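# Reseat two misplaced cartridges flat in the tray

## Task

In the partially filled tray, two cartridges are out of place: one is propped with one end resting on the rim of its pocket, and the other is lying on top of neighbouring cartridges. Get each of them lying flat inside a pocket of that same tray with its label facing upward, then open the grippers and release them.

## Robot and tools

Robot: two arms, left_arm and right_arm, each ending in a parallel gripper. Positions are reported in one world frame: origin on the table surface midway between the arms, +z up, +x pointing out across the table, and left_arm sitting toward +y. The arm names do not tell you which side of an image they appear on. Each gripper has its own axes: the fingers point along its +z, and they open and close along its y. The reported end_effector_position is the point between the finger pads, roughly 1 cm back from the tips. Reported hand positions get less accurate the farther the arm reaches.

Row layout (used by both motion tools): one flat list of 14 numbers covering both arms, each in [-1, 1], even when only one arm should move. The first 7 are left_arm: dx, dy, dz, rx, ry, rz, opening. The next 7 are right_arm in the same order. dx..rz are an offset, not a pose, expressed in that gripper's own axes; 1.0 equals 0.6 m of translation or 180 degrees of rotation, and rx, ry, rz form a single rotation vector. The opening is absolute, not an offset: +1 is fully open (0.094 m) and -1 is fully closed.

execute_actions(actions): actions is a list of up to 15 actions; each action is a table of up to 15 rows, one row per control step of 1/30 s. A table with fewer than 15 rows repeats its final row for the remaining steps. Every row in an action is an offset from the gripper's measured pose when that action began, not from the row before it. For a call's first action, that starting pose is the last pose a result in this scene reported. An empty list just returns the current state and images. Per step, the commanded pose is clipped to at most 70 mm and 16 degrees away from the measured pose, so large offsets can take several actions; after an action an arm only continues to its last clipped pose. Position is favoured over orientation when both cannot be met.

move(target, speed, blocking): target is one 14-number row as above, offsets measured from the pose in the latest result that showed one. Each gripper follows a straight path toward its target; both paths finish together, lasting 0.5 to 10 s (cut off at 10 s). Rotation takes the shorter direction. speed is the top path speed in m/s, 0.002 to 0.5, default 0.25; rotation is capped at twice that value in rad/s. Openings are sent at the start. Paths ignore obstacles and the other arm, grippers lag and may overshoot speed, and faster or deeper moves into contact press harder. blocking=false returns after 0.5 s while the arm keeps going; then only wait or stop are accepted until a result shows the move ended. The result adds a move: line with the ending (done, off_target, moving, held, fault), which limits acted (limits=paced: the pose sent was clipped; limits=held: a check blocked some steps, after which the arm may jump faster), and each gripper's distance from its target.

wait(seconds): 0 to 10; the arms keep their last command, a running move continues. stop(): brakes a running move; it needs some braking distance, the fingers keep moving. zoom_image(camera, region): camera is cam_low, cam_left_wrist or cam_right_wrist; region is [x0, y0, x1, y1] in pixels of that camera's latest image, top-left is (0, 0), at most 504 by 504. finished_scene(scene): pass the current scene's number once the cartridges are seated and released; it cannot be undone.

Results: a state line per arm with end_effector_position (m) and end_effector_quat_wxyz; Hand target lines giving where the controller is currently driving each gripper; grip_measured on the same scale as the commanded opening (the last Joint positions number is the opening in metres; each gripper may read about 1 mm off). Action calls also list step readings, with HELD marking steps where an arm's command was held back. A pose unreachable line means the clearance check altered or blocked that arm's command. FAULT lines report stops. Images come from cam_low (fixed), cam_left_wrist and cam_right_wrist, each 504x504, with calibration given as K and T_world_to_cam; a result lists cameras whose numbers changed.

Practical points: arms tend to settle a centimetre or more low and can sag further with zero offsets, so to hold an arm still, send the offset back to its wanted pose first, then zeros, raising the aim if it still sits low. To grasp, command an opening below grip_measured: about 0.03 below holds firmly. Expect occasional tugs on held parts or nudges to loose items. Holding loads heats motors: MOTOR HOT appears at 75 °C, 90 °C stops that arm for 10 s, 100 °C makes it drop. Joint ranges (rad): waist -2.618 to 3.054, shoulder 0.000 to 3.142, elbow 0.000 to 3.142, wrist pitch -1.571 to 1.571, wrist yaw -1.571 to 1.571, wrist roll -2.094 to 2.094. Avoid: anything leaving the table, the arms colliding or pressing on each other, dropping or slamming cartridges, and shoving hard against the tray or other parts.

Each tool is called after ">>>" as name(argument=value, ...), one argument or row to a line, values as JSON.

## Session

>>> execute_actions(
  actions=[],
)

Scene clock: 0.00 s.
left_arm: end_effector_position=(+0.5395, +0.5800, +0.1456) grip_measured=+1.000 end_effector_quat_wxyz=(-0.130, +0.759, -0.377, +0.514) | right_arm: end_effector_position=(+0.4380, -0.3305, +0.3566) grip_measured=+1.000 end_effector_quat_wxyz=(+0.426, -0.462, +0.580, -0.518)
Joint positions: left_arm=[ 0.73   2.281  1.845 -0.28   0.84  -1.859  0.094] | right_arm=[-0.206  1.278  1.078  0.099 -0.034 -1.558  0.094]
Joint velocities: left_arm=[-0.007  0.007  0.002  0.022 -0.007  0.022  0.   ] | right_arm=[ 0.002 -0.007 -0.012  0.007  0.007  0.066  0.   ]
Motor temperatures (°C, as the motors report them): left_arm=[22 22 20 25 19 22] | right_arm=[22 20 21 20 19 21]
Hand target (left_arm): +0.539, +0.579, +0.150; -0.131, +0.757, -0.379, +0.516
Hand target (right_arm): +0.435, -0.330, +0.375; +0.439, -0.450, +0.570, -0.529
camera_calibration (this result's frames):
cam_left_wrist: T_world_to_cam=[[0.492624, 0.546389, 0.677334, -0.673618], [-0.425277, -0.527909, 0.735154, 0.467558], [0.759251, -0.650209, -0.027694, 0.0718147], [0, 0, 0, 1]] pos_world=[0.476156, 0.66158, 0.114526]
cam_right_wrist: T_world_to_cam=[[-0.0142742, -0.408608, 0.912598, -0.447051], [-0.776994, -0.569924, -0.267332, 0.282579], [0.629346, -0.7129, -0.309351, -0.303339], [0, 0, 0, 1]] pos_world=[0.404086, -0.237871, 0.389682]

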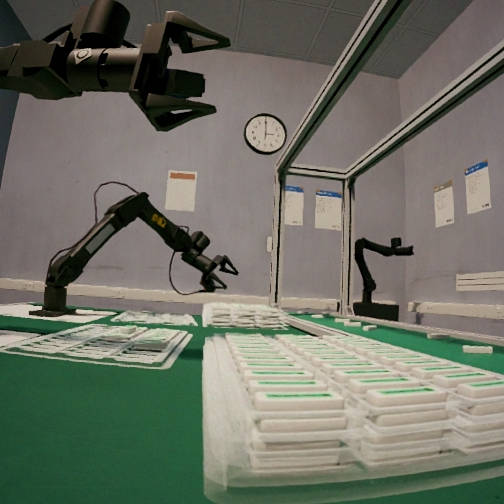

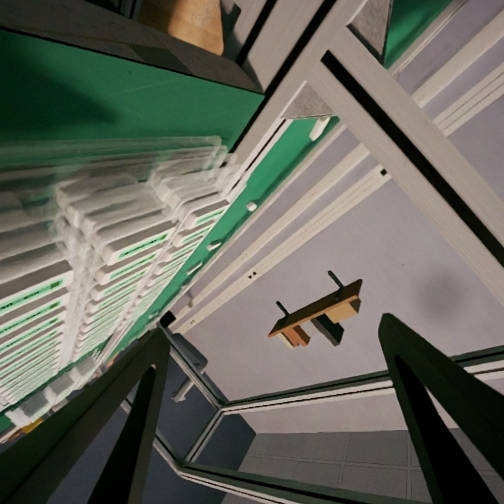

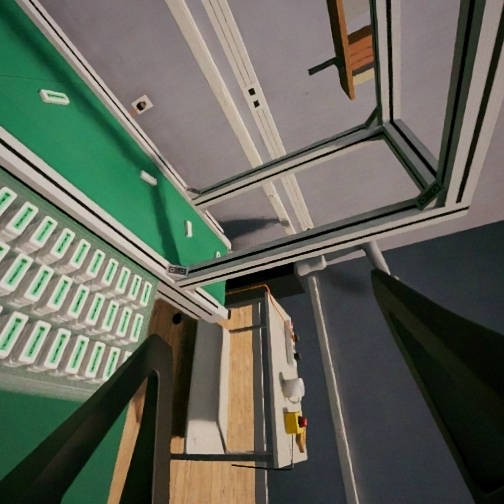

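>>> zoom_image(
  camera="cam_low",
  region=[0,290,210,390],
)

Region (0, 290, 210, 390) of cam_low's 504x504 image, scaled by 2.400, with more detail than that image has; it fills the top 240 rows of this view, and the rest is white.

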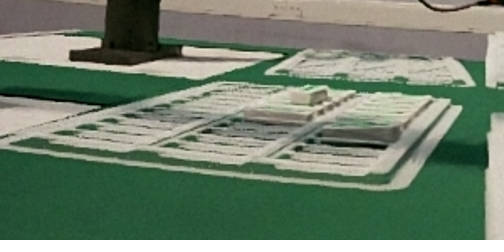

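>>> move(
  target=[0,0,0,0,0,0,1,-0.35,0.439,-0.2,-0.466,-0.045,-0.058,-0.2],
)

>>> zoom_image(
  camera="cam_low",
  region=[60,260,210,370],
)

Scene clock: 19.20 s.
left_arm: end_effector_position=(+0.5395, +0.5800, +0.1456) grip_measured=+1.000 end_effector_quat_wxyz=(-0.130, +0.759, -0.377, +0.514) | right_arm: end_effector_position=(+0.3356, -0.0959, +0.0982) grip_measured=-0.197 end_effector_quat_wxyz=(+0.016, +0.713, -0.701, +0.004)
Joint positions: left_arm=[ 0.73   2.281  1.845 -0.28   0.84  -1.859  0.094] | right_arm=[ 0.433  1.923  1.604 -1.278  0.02  -1.193  0.038]
Joint velocities: left_arm=[-0.012 -0.002  0.007 -0.037 -0.051  0.007  0.   ] | right_arm=[-0.007 -0.017 -0.007 -0.051  0.022 -0.007  0.   ]
Motor temperatures (°C, as the motors report them): left_arm=[22 28 22 26 20 22] | right_arm=[22 21 23 22 19 21]
Hand target (left_arm): +0.539, +0.580, +0.146; -0.130, +0.759, -0.377, +0.514
Hand target (right_arm): +0.340, -0.089, +0.112; -0.003, +0.712, -0.702, +0.002
Off the commanded pose (left_arm): 0.000 m, 0 deg.
Off the commanded pose (right_arm): 0.014 m, 2 deg.
move: off_target (right_arm)
camera_calibration (this result's frames):
cam_left_wrist: T_world_to_cam=[[0.492624, 0.546389, 0.677334, -0.673618], [-0.425277, -0.527909, 0.735154, 0.467558], [0.759251, -0.650209, -0.027694, 0.0718147], [0, 0, 0, 1]] pos_world=[0.476156, 0.66158, 0.114526]
cam_right_wrist: T_world_to_cam=[[0.928445, -0.371151, 0.0153903, -0.341499], [-0.295308, -0.71232, 0.636705, 0.00354008], [-0.225351, -0.595691, -0.770954, 0.191729], [0, 0, 0, 1]] pos_world=[0.361315, -0.010015, 0.150816]

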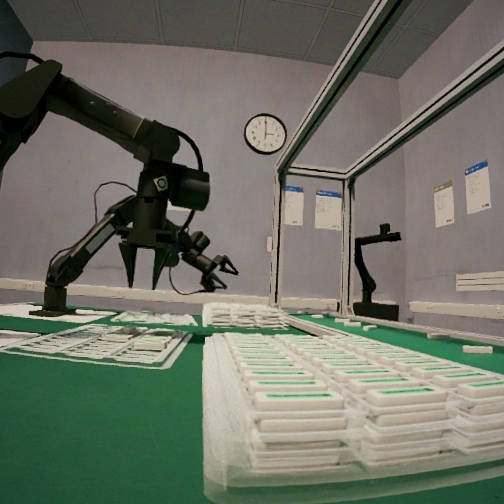

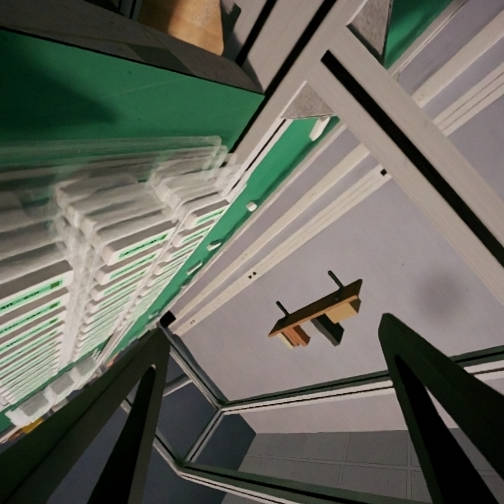

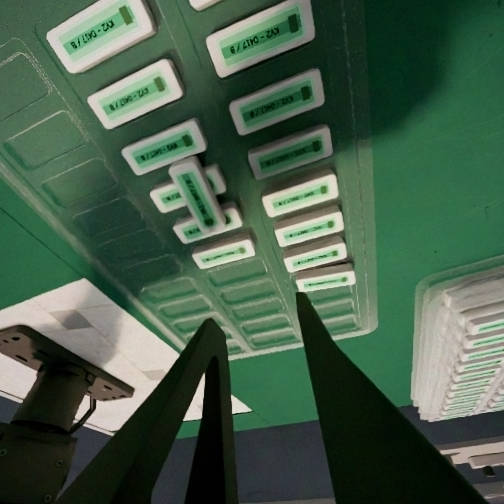

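Region (60, 260, 210, 370) of cam_low's 504x504 image, scaled by 3.360, with more detail than that image has; it fills the top 370 rows of this view, and the rest is white.

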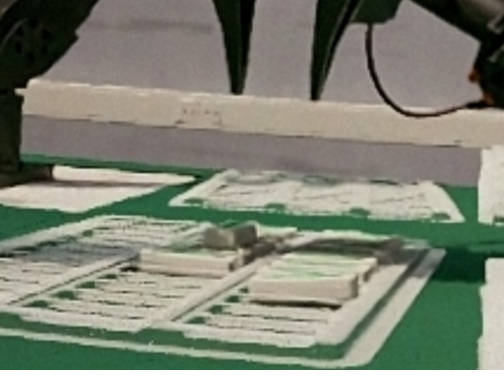

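>>> move(
  target=[0,0,0,0,0,0,1,-0.058,0.045,0.1,0.005,-0.009,0.045,-0.2],
  speed=0.1,
)

>>> zoom_image(
  camera="cam_low",
  region=[80,280,200,370],
)

Scene clock: 29.87 s.
left_arm: end_effector_position=(+0.5395, +0.5800, +0.1456) grip_measured=+1.000 end_effector_quat_wxyz=(-0.130, +0.759, -0.377, +0.514) | right_arm: end_effector_position=(+0.3049, -0.0688, +0.0335) grip_measured=-0.197 end_effector_quat_wxyz=(+0.019, +0.663, -0.748, +0.003)
Joint positions: left_arm=[ 0.73   2.281  1.845 -0.28   0.84  -1.859  0.094] | right_arm=[ 0.539  1.923  1.341 -1.025  0.015 -0.949  0.038]
Joint velocities: left_arm=[-0.017  0.002 -0.002 -0.022 -0.066 -0.066  0.   ] | right_arm=[-0.007 -0.007  0.002 -0.066 -0.007 -0.037 -0.001]
Motor temperatures (°C, as the motors report them): left_arm=[22 29 22 27 20 22] | right_arm=[22 22 23 21 19 21]
Hand target (left_arm): +0.539, +0.580, +0.146; -0.130, +0.759, -0.377, +0.514
Hand target (right_arm): +0.307, -0.063, +0.038; -0.000, -0.662, +0.750, -0.001
Off the commanded pose (left_arm): 0.000 m, 0 deg.
Off the commanded pose (right_arm): 0.007 m, 2 deg.
move: done
camera_calibration (this result's frames):
cam_left_wrist: T_world_to_cam=[[0.492624, 0.546389, 0.677334, -0.673618], [-0.425277, -0.527909, 0.735154, 0.467558], [0.759251, -0.650209, -0.027694, 0.0718147], [0, 0, 0, 1]] pos_world=[0.476156, 0.66158, 0.114526]
cam_right_wrist: T_world_to_cam=[[0.868573, -0.495356, 0.0142458, -0.292176], [-0.388051, -0.66198, 0.641247, 0.0865269], [-0.308215, -0.562499, -0.767202, 0.178498], [0, 0, 0, 1]] pos_world=[0.342369, 0.0129528, 0.0856212]

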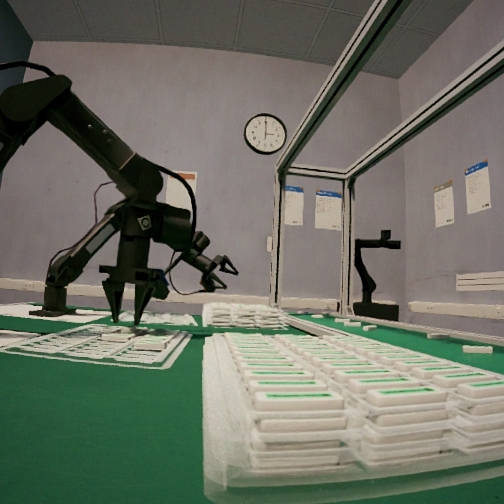

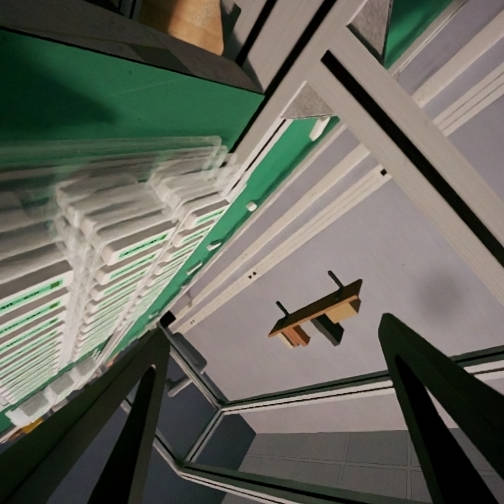

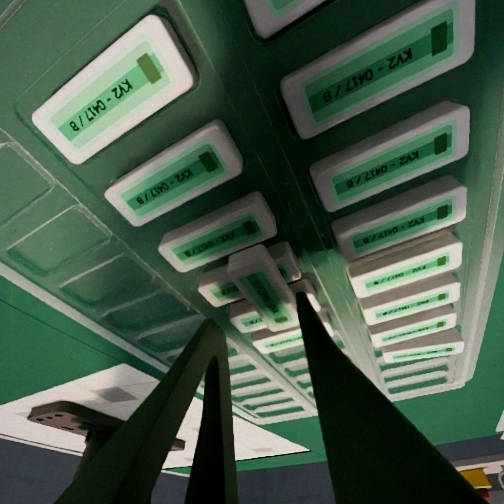

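Region (80, 280, 200, 370) of cam_low's 504x504 image, scaled by 4.200, with more detail than that image has; it fills the top 378 rows of this view, and the rest is white.

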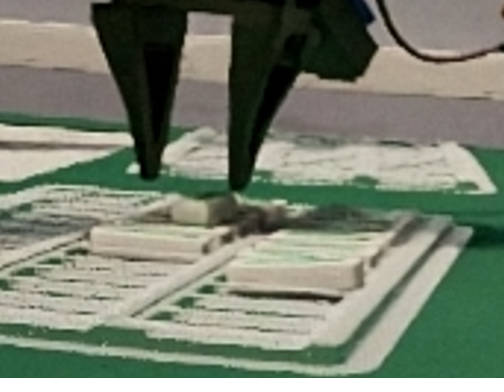

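>>> move(
  target=[0,0,0,0,0,0,1,-0.008,-0.010,0.018,0.007,-0.010,0,-0.2],
  speed=0.02,
)

>>> zoom_image(
  camera="cam_low",
  region=[80,280,200,370],
)

Scene clock: 39.57 s.
left_arm: end_effector_position=(+0.5395, +0.5800, +0.1456) grip_measured=+1.000 end_effector_quat_wxyz=(-0.130, +0.759, -0.377, +0.514) | right_arm: end_effector_position=(+0.3087, -0.0667, +0.0242) grip_measured=-0.197 end_effector_quat_wxyz=(+0.010, +0.662, -0.749, +0.005)
Joint positions: left_arm=[ 0.73   2.281  1.845 -0.28   0.84  -1.859  0.094] | right_arm=[ 0.539  1.934  1.316 -0.971  0.015 -0.947  0.038]
Joint velocities: left_arm=[-0.007 -0.002 -0.007  0.007  0.037  0.037  0.   ] | right_arm=[ 0.007  0.007 -0.002 -0.022 -0.022  0.022  0.001]
Motor temperatures (°C, as the motors report them): left_arm=[22 30 23 27 20 22] | right_arm=[22 23 22 21 19 21]
Hand target (left_arm): +0.539, +0.580, +0.146; -0.130, +0.759, -0.377, +0.514
Hand target (right_arm): +0.311, -0.065, +0.022; -0.001, -0.663, +0.749, -0.001
Off the commanded pose (left_arm): 0.000 m, 0 deg.
Off the commanded pose (right_arm): 0.003 m, 1 deg.
move: done
camera_calibration (this result's frames):
cam_left_wrist: T_world_to_cam=[[0.492624, 0.546389, 0.677334, -0.673618], [-0.425277, -0.527909, 0.735154, 0.467558], [0.759251, -0.650209, -0.027694, 0.0718147], [0, 0, 0, 1]] pos_world=[0.476156, 0.66158, 0.114526]
cam_right_wrist: T_world_to_cam=[[0.867486, -0.49686, 0.0244744, -0.294359], [-0.399924, -0.667292, 0.628317, 0.0990163], [-0.295854, -0.554844, -0.777572, 0.170672], [0, 0, 0, 1]] pos_world=[0.345445, 0.0145137, 0.0777001]

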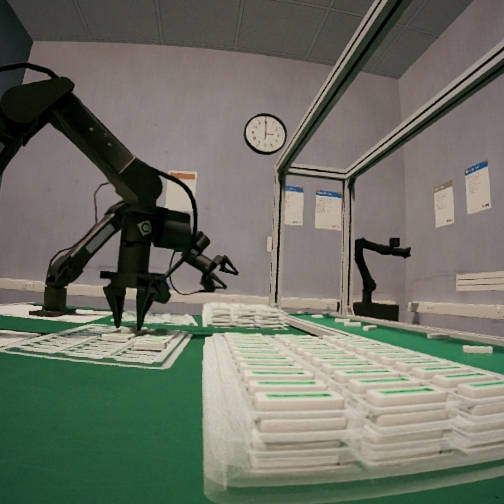

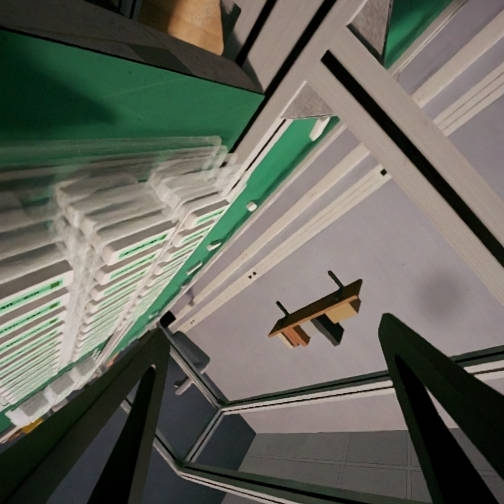

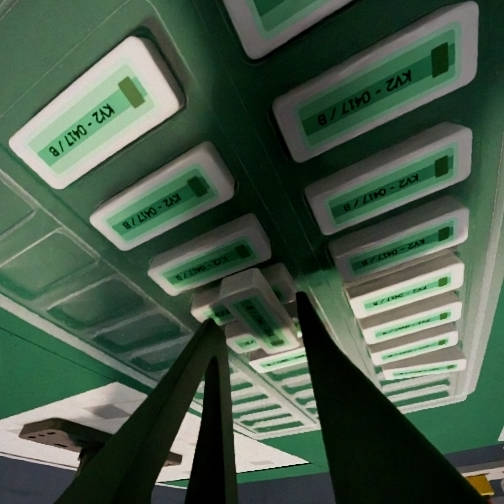

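Region (80, 280, 200, 370) of cam_low's 504x504 image, scaled by 4.200, with more detail than that image has; it fills the top 378 rows of this view, and the rest is white.

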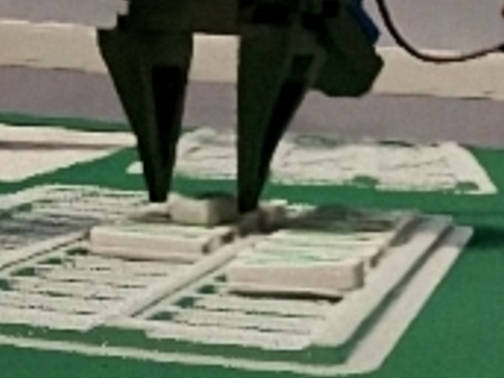

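>>> move(
  target=[0,0,0,0,0,0,1,0,0,0,0,0,0,-0.69],
)

>>> move(
  target=[0,0,0,0,0,0,1,0,0,-0.05,0,0,0,-0.69],
  speed=0.06,
)

>>> move(
  target=[0,0,0,0,0,0,1,0.16,-0.014,-0.01,0,0,0.461,-0.69],
)

>>> zoom_image(
  camera="cam_low",
  region=[60,280,180,370],
)

Scene clock: 47.67 s.
left_arm: end_effector_position=(+0.5395, +0.5800, +0.1456) grip_measured=+1.000 end_effector_quat_wxyz=(-0.130, +0.759, -0.377, +0.514) | right_arm: end_effector_position=(+0.3090, -0.0665, +0.0242) grip_measured=-0.672 end_effector_quat_wxyz=(+0.009, +0.662, -0.749, +0.005)
Joint positions: left_arm=[ 0.73   2.281  1.845 -0.28   0.84  -1.859  0.094] | right_arm=[ 0.539  1.934  1.316 -0.969  0.015 -0.948  0.015]
Joint velocities: left_arm=[-0.012  0.002  0.007 -0.066  0.022 -0.095  0.   ] | right_arm=[ 0.007  0.002 -0.007 -0.022 -0.007  0.037 -0.001]
Motor temperatures (°C, as the motors report them): left_arm=[22 31 23 28 20 22] | right_arm=[22 23 22 21 19 21]
Hand target (left_arm): +0.539, +0.580, +0.146; -0.130, +0.759, -0.377, +0.514
Hand target (right_arm): +0.309, -0.067, +0.024; -0.010, -0.662, +0.749, -0.005
Off the commanded pose (left_arm): 0.000 m, 0 deg.
Off the commanded pose (right_arm): 0.000 m, 0 deg.
move: done
camera_calibration (this result's frames):
cam_left_wrist: T_world_to_cam=[[0.492624, 0.546389, 0.677334, -0.673618], [-0.425277, -0.527909, 0.735154, 0.467558], [0.759251, -0.650209, -0.027694, 0.0718147], [0, 0, 0, 1]] pos_world=[0.476156, 0.66158, 0.114526]
cam_right_wrist: T_world_to_cam=[[0.867642, -0.496547, 0.0252638, -0.294604], [-0.400505, -0.667906, 0.627294, 0.0994383], [-0.294607, -0.554385, -0.778373, 0.170531], [0, 0, 0, 1]] pos_world=[0.345676, 0.0146703, 0.0778022]

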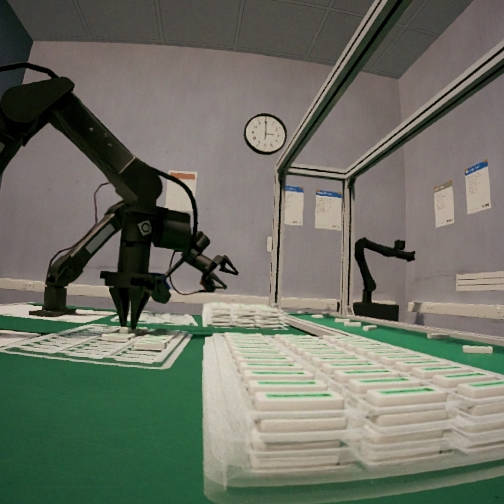

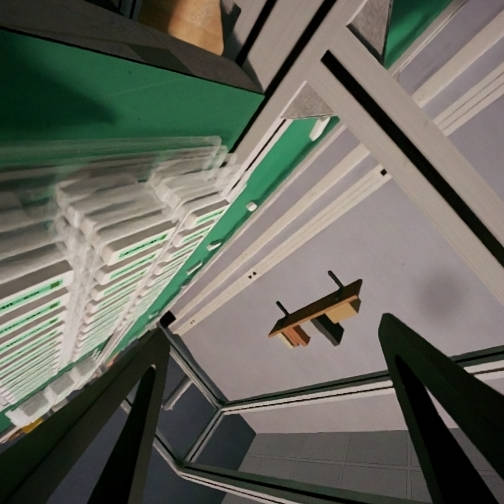

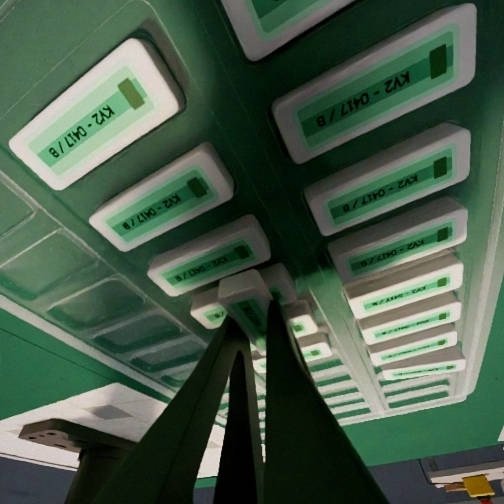

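Scene clock: 48.67 s.
left_arm: end_effector_position=(+0.5395, +0.5800, +0.1456) grip_measured=+1.000 end_effector_quat_wxyz=(-0.130, +0.759, -0.377, +0.514) | right_arm: end_effector_position=(+0.3013, -0.0708, +0.0364) grip_measured=-0.672 end_effector_quat_wxyz=(+0.032, +0.662, -0.749, +0.000)
Joint positions: left_arm=[ 0.73   2.281  1.845 -0.28   0.84  -1.859  0.094] | right_arm=[ 0.539  1.928  1.358 -1.062  0.015 -0.948  0.015]
Joint velocities: left_arm=[-0.012 -0.007 -0.007 -0.037 -0.037  0.007  0.   ] | right_arm=[ 0.007  0.012 -0.032  0.007 -0.037 -0.022 -0.001]
Motor temperatures (°C, as the motors report them): left_arm=[22 31 23 28 20 22] | right_arm=[22 23 22 21 19 21]
Hand target (left_arm): +0.539, +0.580, +0.146; -0.130, +0.759, -0.377, +0.514
Hand target (right_arm): +0.309, -0.066, +0.054; -0.009, -0.662, +0.749, -0.005
Off the commanded pose (left_arm): 0.000 m, 0 deg.
Off the commanded pose (right_arm): 0.020 m, 3 deg.
move: off_target (right_arm)
camera_calibration (this result's frames):
cam_left_wrist: T_world_to_cam=[[0.492624, 0.546389, 0.677334, -0.673618], [-0.425277, -0.527909, 0.735154, 0.467558], [0.759251, -0.650209, -0.027694, 0.0718147], [0, 0, 0, 1]] pos_world=[0.476156, 0.66158, 0.114526]
cam_right_wrist: T_world_to_cam=[[0.868176, -0.496255, 0.00111369, -0.28955], [-0.374485, -0.653669, 0.657631, 0.0778994], [-0.325625, -0.571356, -0.75334, 0.182629], [0, 0, 0, 1]] pos_world=[0.340021, 0.0115761, 0.0866751]

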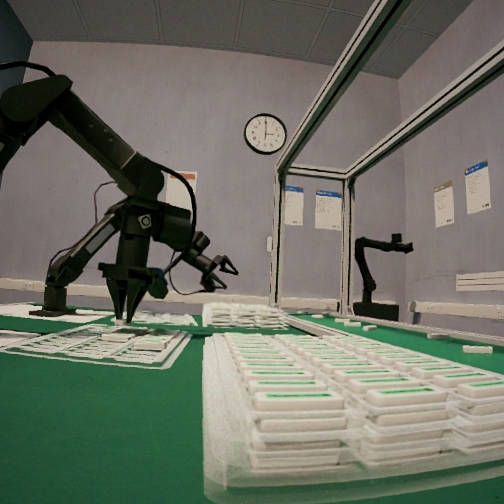

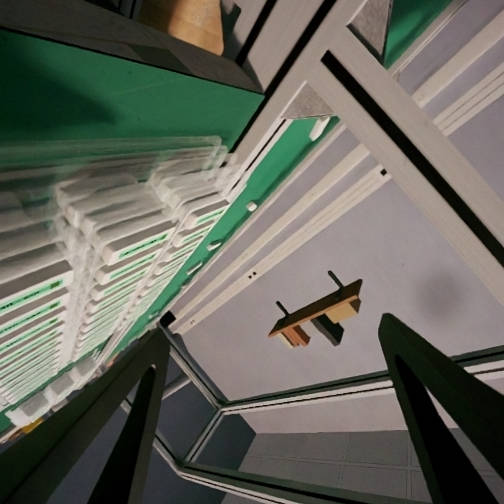

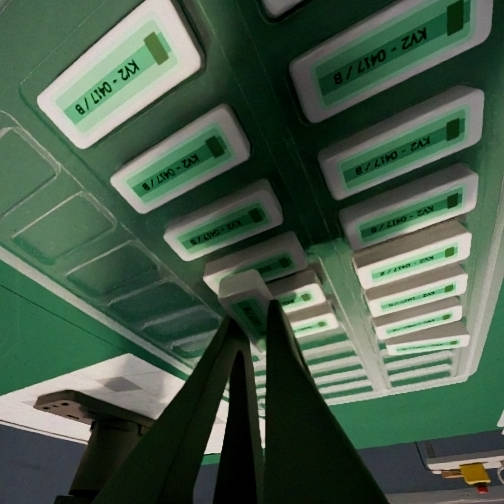

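Scene clock: 52.07 s.
left_arm: end_effector_position=(+0.5395, +0.5800, +0.1456) grip_measured=+1.000 end_effector_quat_wxyz=(-0.130, +0.759, -0.377, +0.514) | right_arm: end_effector_position=(+0.2946, -0.1626, +0.0403) grip_measured=-0.672 end_effector_quat_wxyz=(-0.041, -0.008, +0.999, -0.017)
Joint positions: left_arm=[ 0.73   2.281  1.845 -0.28   0.84  -1.859  0.094] | right_arm=[ 0.274  1.806  1.21  -1.062  0.015  0.221  0.015]
Joint velocities: left_arm=[ 0.002 -0.002  0.017 -0.037 -0.022 -0.066  0.   ] | right_arm=[-0.002 -0.012 -0.012 -0.022 -0.037  0.066  0.   ]
Motor temperatures (°C, as the motors report them): left_arm=[22 31 23 28 20 22] | right_arm=[22 24 22 20 19 21]
Hand target (left_arm): +0.539, +0.580, +0.146; -0.130, +0.759, -0.377, +0.514
Hand target (right_arm): +0.297, -0.166, +0.046; -0.025, -0.000, +0.999, -0.021
Off the commanded pose (left_arm): 0.000 m, 0 deg.
Off the commanded pose (right_arm): 0.008 m, 2 deg.
move: done
camera_calibration (this result's frames):
cam_left_wrist: T_world_to_cam=[[0.492624, 0.546389, 0.677334, -0.673618], [-0.425277, -0.527909, 0.735154, 0.467558], [0.759251, -0.650209, -0.027694, 0.0718147], [0, 0, 0, 1]] pos_world=[0.476156, 0.66158, 0.114526]
cam_right_wrist: T_world_to_cam=[[-0.368293, -0.926007, 0.08289, -0.0381856], [-0.678381, 0.328627, 0.657118, 0.262115], [-0.635736, 0.185781, -0.749217, 0.345231], [0, 0, 0, 1]] pos_world=[0.383226, -0.185636, 0.0895774]

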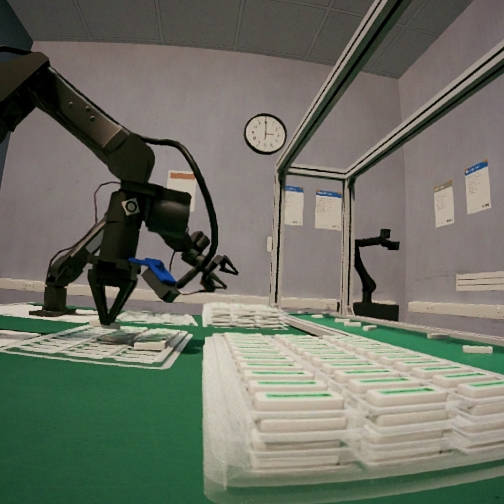

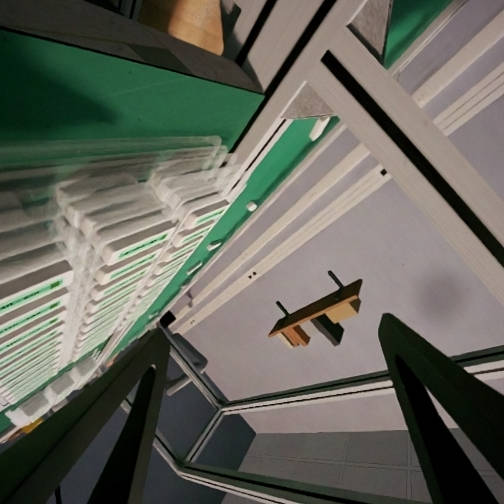

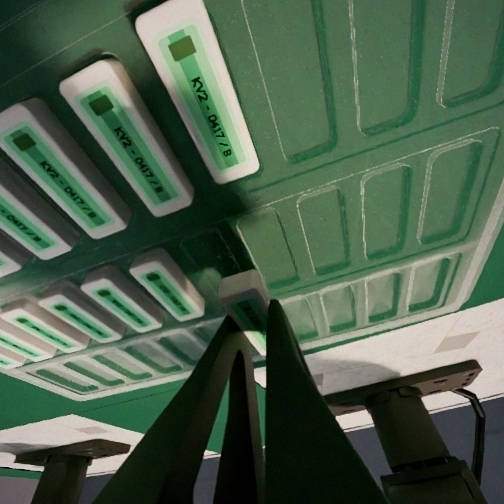

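Region (60, 280, 180, 370) of cam_low's 504x504 image, scaled by 4.200, with more detail than that image has; it fills the top 378 rows of this view, and the rest is white.

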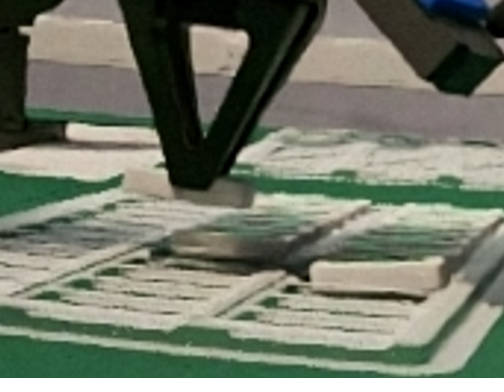

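>>> move(
  target=[0,0,0,0,0,0,1,-0.010,-0.02,0.022,-0.011,-0.028,0.011,-0.69],
  speed=0.04,
)

>>> zoom_image(
  camera="cam_right_wrist",
  region=[130,200,370,400],
)

Scene clock: 60.83 s.
left_arm: end_effector_position=(+0.5395, +0.5800, +0.1456) grip_measured=+1.000 end_effector_quat_wxyz=(-0.130, +0.759, -0.377, +0.514) | right_arm: end_effector_position=(+0.2943, -0.1747, +0.0216) grip_measured=-0.672 end_effector_quat_wxyz=(-0.017, +0.009, +1.000, -0.008)
Joint positions: left_arm=[ 0.73   2.281  1.845 -0.28   0.84  -1.859  0.094] | right_arm=[ 0.23   1.777  1.098 -0.928  0.008  0.211  0.015]
Joint velocities: left_arm=[-0.012 -0.002  0.002 -0.037  0.095 -0.022  0.   ] | right_arm=[-0.007  0.007 -0.012  0.007  0.022  0.022 -0.   ]
Motor temperatures (°C, as the motors report them): left_arm=[22 31 23 28 20 22] | right_arm=[22 24 22 20 19 21]
Hand target (left_arm): +0.539, +0.580, +0.146; -0.130, +0.759, -0.377, +0.514
Hand target (right_arm): +0.299, -0.175, +0.027; +0.003, +0.009, +1.000, -0.001
Off the commanded pose (left_arm): 0.000 m, 0 deg.
Off the commanded pose (right_arm): 0.008 m, 2 deg.
move: done
camera_calibration (this result's frames):
cam_left_wrist: T_world_to_cam=[[0.492624, 0.546389, 0.677334, -0.673618], [-0.425277, -0.527909, 0.735154, 0.467558], [0.759251, -0.650209, -0.027694, 0.0718147], [0, 0, 0, 1]] pos_world=[0.476156, 0.66158, 0.114526]
cam_right_wrist: T_world_to_cam=[[-0.403053, -0.913911, 0.048108, -0.0348935], [-0.697752, 0.340887, 0.630031, 0.286575], [-0.592192, 0.220368, -0.775078, 0.327056], [0, 0, 0, 1]] pos_world=[0.379574, -0.201652, 0.074621]

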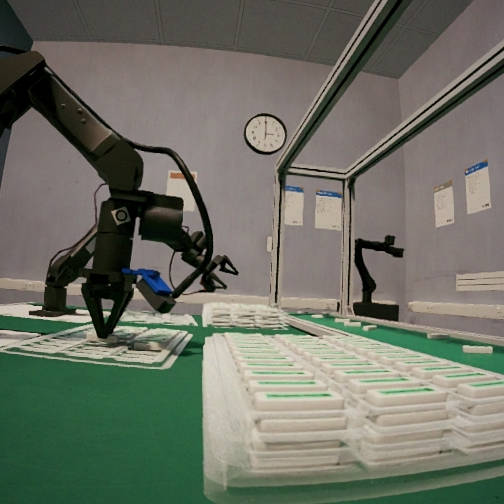

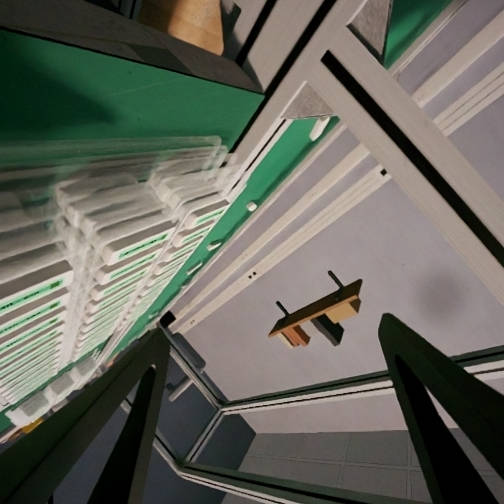

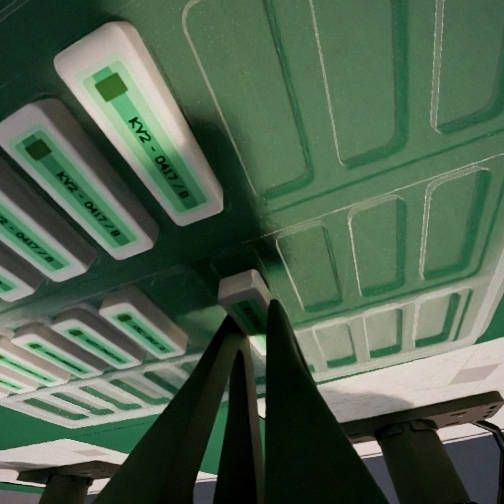

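Region (130, 200, 370, 400) of cam_right_wrist's 504x504 image, scaled by 2.100, with more detail than that image has.

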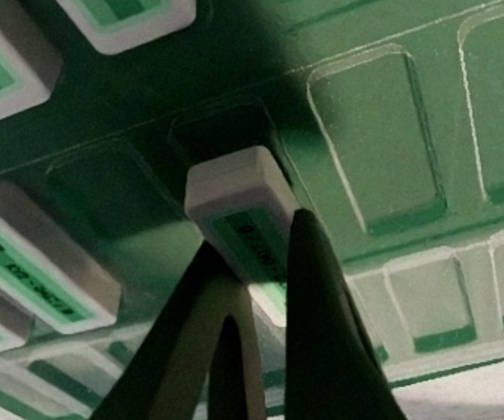

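>>> move(
  target=[0,0,0,0,0,0,1,-0.0145,0.003,0,-0.0025,-0.0115,0,-0.69],
  speed=0.02,
)

>>> zoom_image(
  camera="cam_right_wrist",
  region=[130,200,370,400],
)

Scene clock: 66.93 s.
left_arm: end_effector_position=(+0.5395, +0.5800, +0.1456) grip_measured=+1.000 end_effector_quat_wxyz=(-0.130, +0.759, -0.377, +0.514) | right_arm: end_effector_position=(+0.2976, -0.1741, +0.0215) grip_measured=-0.672 end_effector_quat_wxyz=(-0.010, +0.009, +1.000, -0.006)
Joint positions: left_arm=[ 0.73   2.281  1.845 -0.28   0.84  -1.859  0.094] | right_arm=[ 0.23   1.777  1.098 -0.914  0.008  0.211  0.015]
Joint velocities: left_arm=[ 0.007  0.002 -0.012  0.081 -0.022 -0.037  0.   ] | right_arm=[ 0.007  0.002  0.022  0.037 -0.022  0.022 -0.001]
Motor temperatures (°C, as the motors report them): left_arm=[22 32 23 28 20 22] | right_arm=[22 24 22 20 19 21]
Hand target (left_arm): +0.539, +0.580, +0.146; -0.130, +0.759, -0.377, +0.514
Hand target (right_arm): +0.303, -0.173, +0.021; +0.001, +0.009, +1.000, -0.004
Off the commanded pose (left_arm): 0.000 m, 0 deg.
Off the commanded pose (right_arm): 0.006 m, 1 deg.
move: done
camera_calibration (this result's frames):
cam_left_wrist: T_world_to_cam=[[0.492624, 0.546389, 0.677334, -0.673618], [-0.425277, -0.527909, 0.735154, 0.467558], [0.759251, -0.650209, -0.027694, 0.0718147], [0, 0, 0, 1]] pos_world=[0.476156, 0.66158, 0.114526]
cam_right_wrist: T_world_to_cam=[[-0.403285, -0.914179, 0.0404828, -0.03281], [-0.70608, 0.339014, 0.621707, 0.291026], [-0.582076, 0.222141, -0.782203, 0.326218], [0, 0, 0, 1]] pos_world=[0.382139, -0.201122, 0.0755643]

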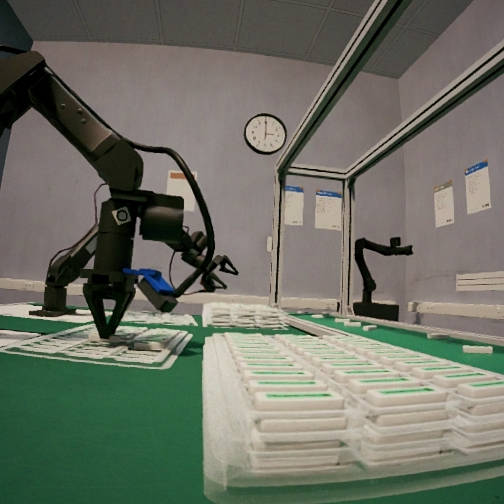

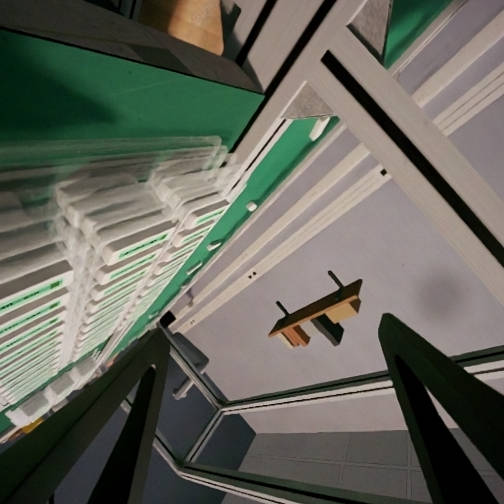

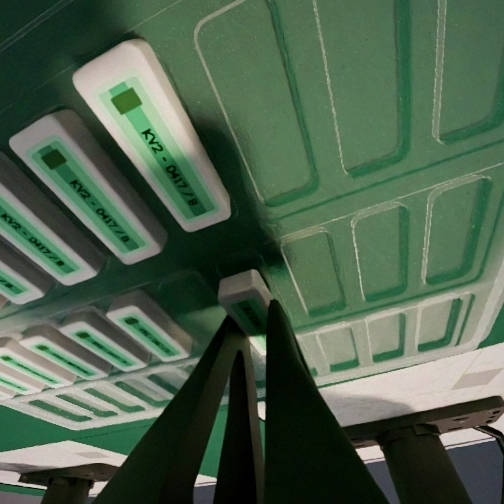

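Region (130, 200, 370, 400) of cam_right_wrist's 504x504 image, scaled by 2.100, with more detail than that image has.

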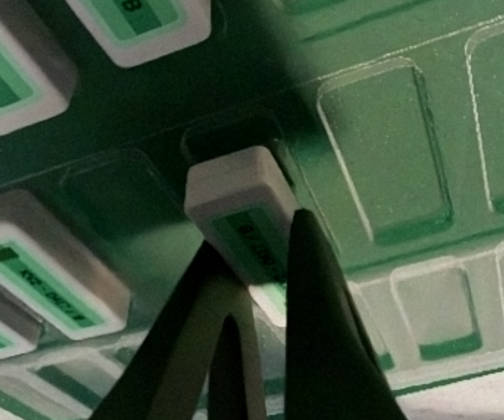

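>>> move(
  target=[0,0,0,0,0,0,1,-0.007,0,0.014,0,-0.006,0,-0.69],
  speed=0.015,
)

>>> zoom_image(
  camera="cam_right_wrist",
  region=[130,200,370,400],
)

>>> zoom_image(
  camera="cam_low",
  region=[60,280,180,370],
)

Scene clock: 73.13 s.
left_arm: end_effector_position=(+0.5395, +0.5800, +0.1456) grip_measured=+1.000 end_effector_quat_wxyz=(-0.130, +0.759, -0.377, +0.514) | right_arm: end_effector_position=(+0.2987, -0.1738, +0.0152) grip_measured=-0.672 end_effector_quat_wxyz=(-0.009, +0.009, +1.000, -0.006)
Joint positions: left_arm=[ 0.73   2.281  1.845 -0.28   0.84  -1.859  0.094] | right_arm=[ 0.23   1.789  1.086 -0.887  0.008  0.211  0.015]
Joint velocities: left_arm=[-0.002  0.002 -0.007 -0.051  0.051  0.037  0.   ] | right_arm=[ 0.002 -0.002  0.012 -0.007 -0.022 -0.022 -0.001]
Motor temperatures (°C, as the motors report them): left_arm=[22 32 23 28 20 22] | right_arm=[22 23 22 20 19 21]
Hand target (left_arm): +0.539, +0.580, +0.146; -0.130, +0.759, -0.377, +0.514
Hand target (right_arm): +0.302, -0.174, +0.013; -0.001, +0.009, +1.000, -0.006
Off the commanded pose (left_arm): 0.000 m, 0 deg.
Off the commanded pose (right_arm): 0.004 m, 1 deg.
move: done
camera_calibration (this result's frames):
cam_left_wrist: T_world_to_cam=[[0.492624, 0.546389, 0.677334, -0.673618], [-0.425277, -0.527909, 0.735154, 0.467558], [0.759251, -0.650209, -0.027694, 0.0718147], [0, 0, 0, 1]] pos_world=[0.476156, 0.66158, 0.114526]
cam_right_wrist: T_world_to_cam=[[-0.403389, -0.914199, 0.0389588, -0.031862], [-0.707708, 0.338697, 0.620028, 0.296069], [-0.580024, 0.222541, -0.783612, 0.321415], [0, 0, 0, 1]] pos_world=[0.383106, -0.200934, 0.069535]

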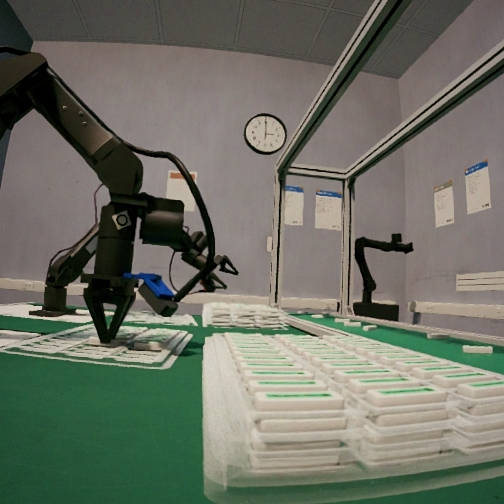

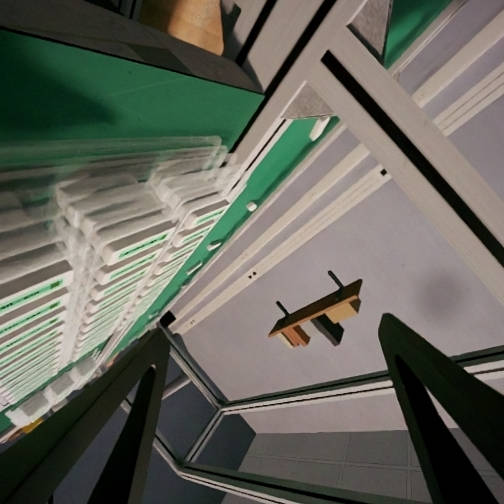

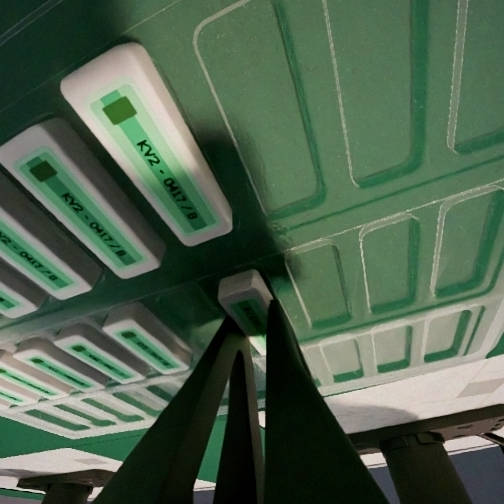

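Region (130, 200, 370, 400) of cam_right_wrist's 504x504 image, scaled by 2.100, with more detail than that image has.

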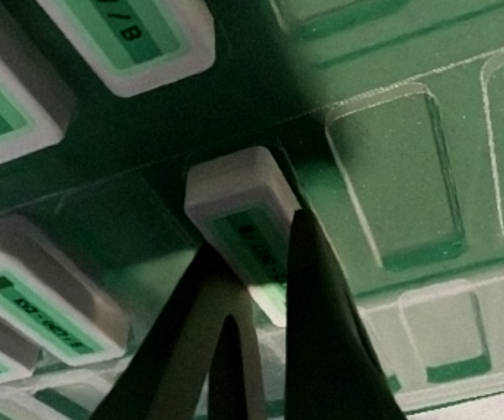

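Region (60, 280, 180, 370) of cam_low's 504x504 image, scaled by 4.200, with more detail than that image has; it fills the top 378 rows of this view, and the rest is white.

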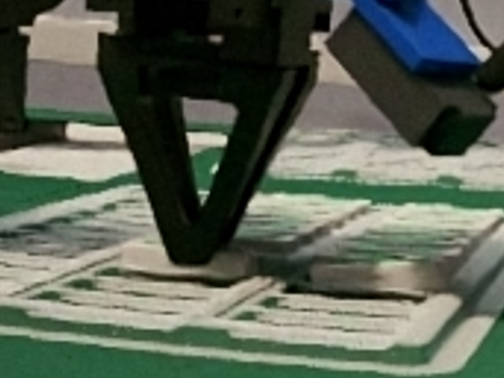

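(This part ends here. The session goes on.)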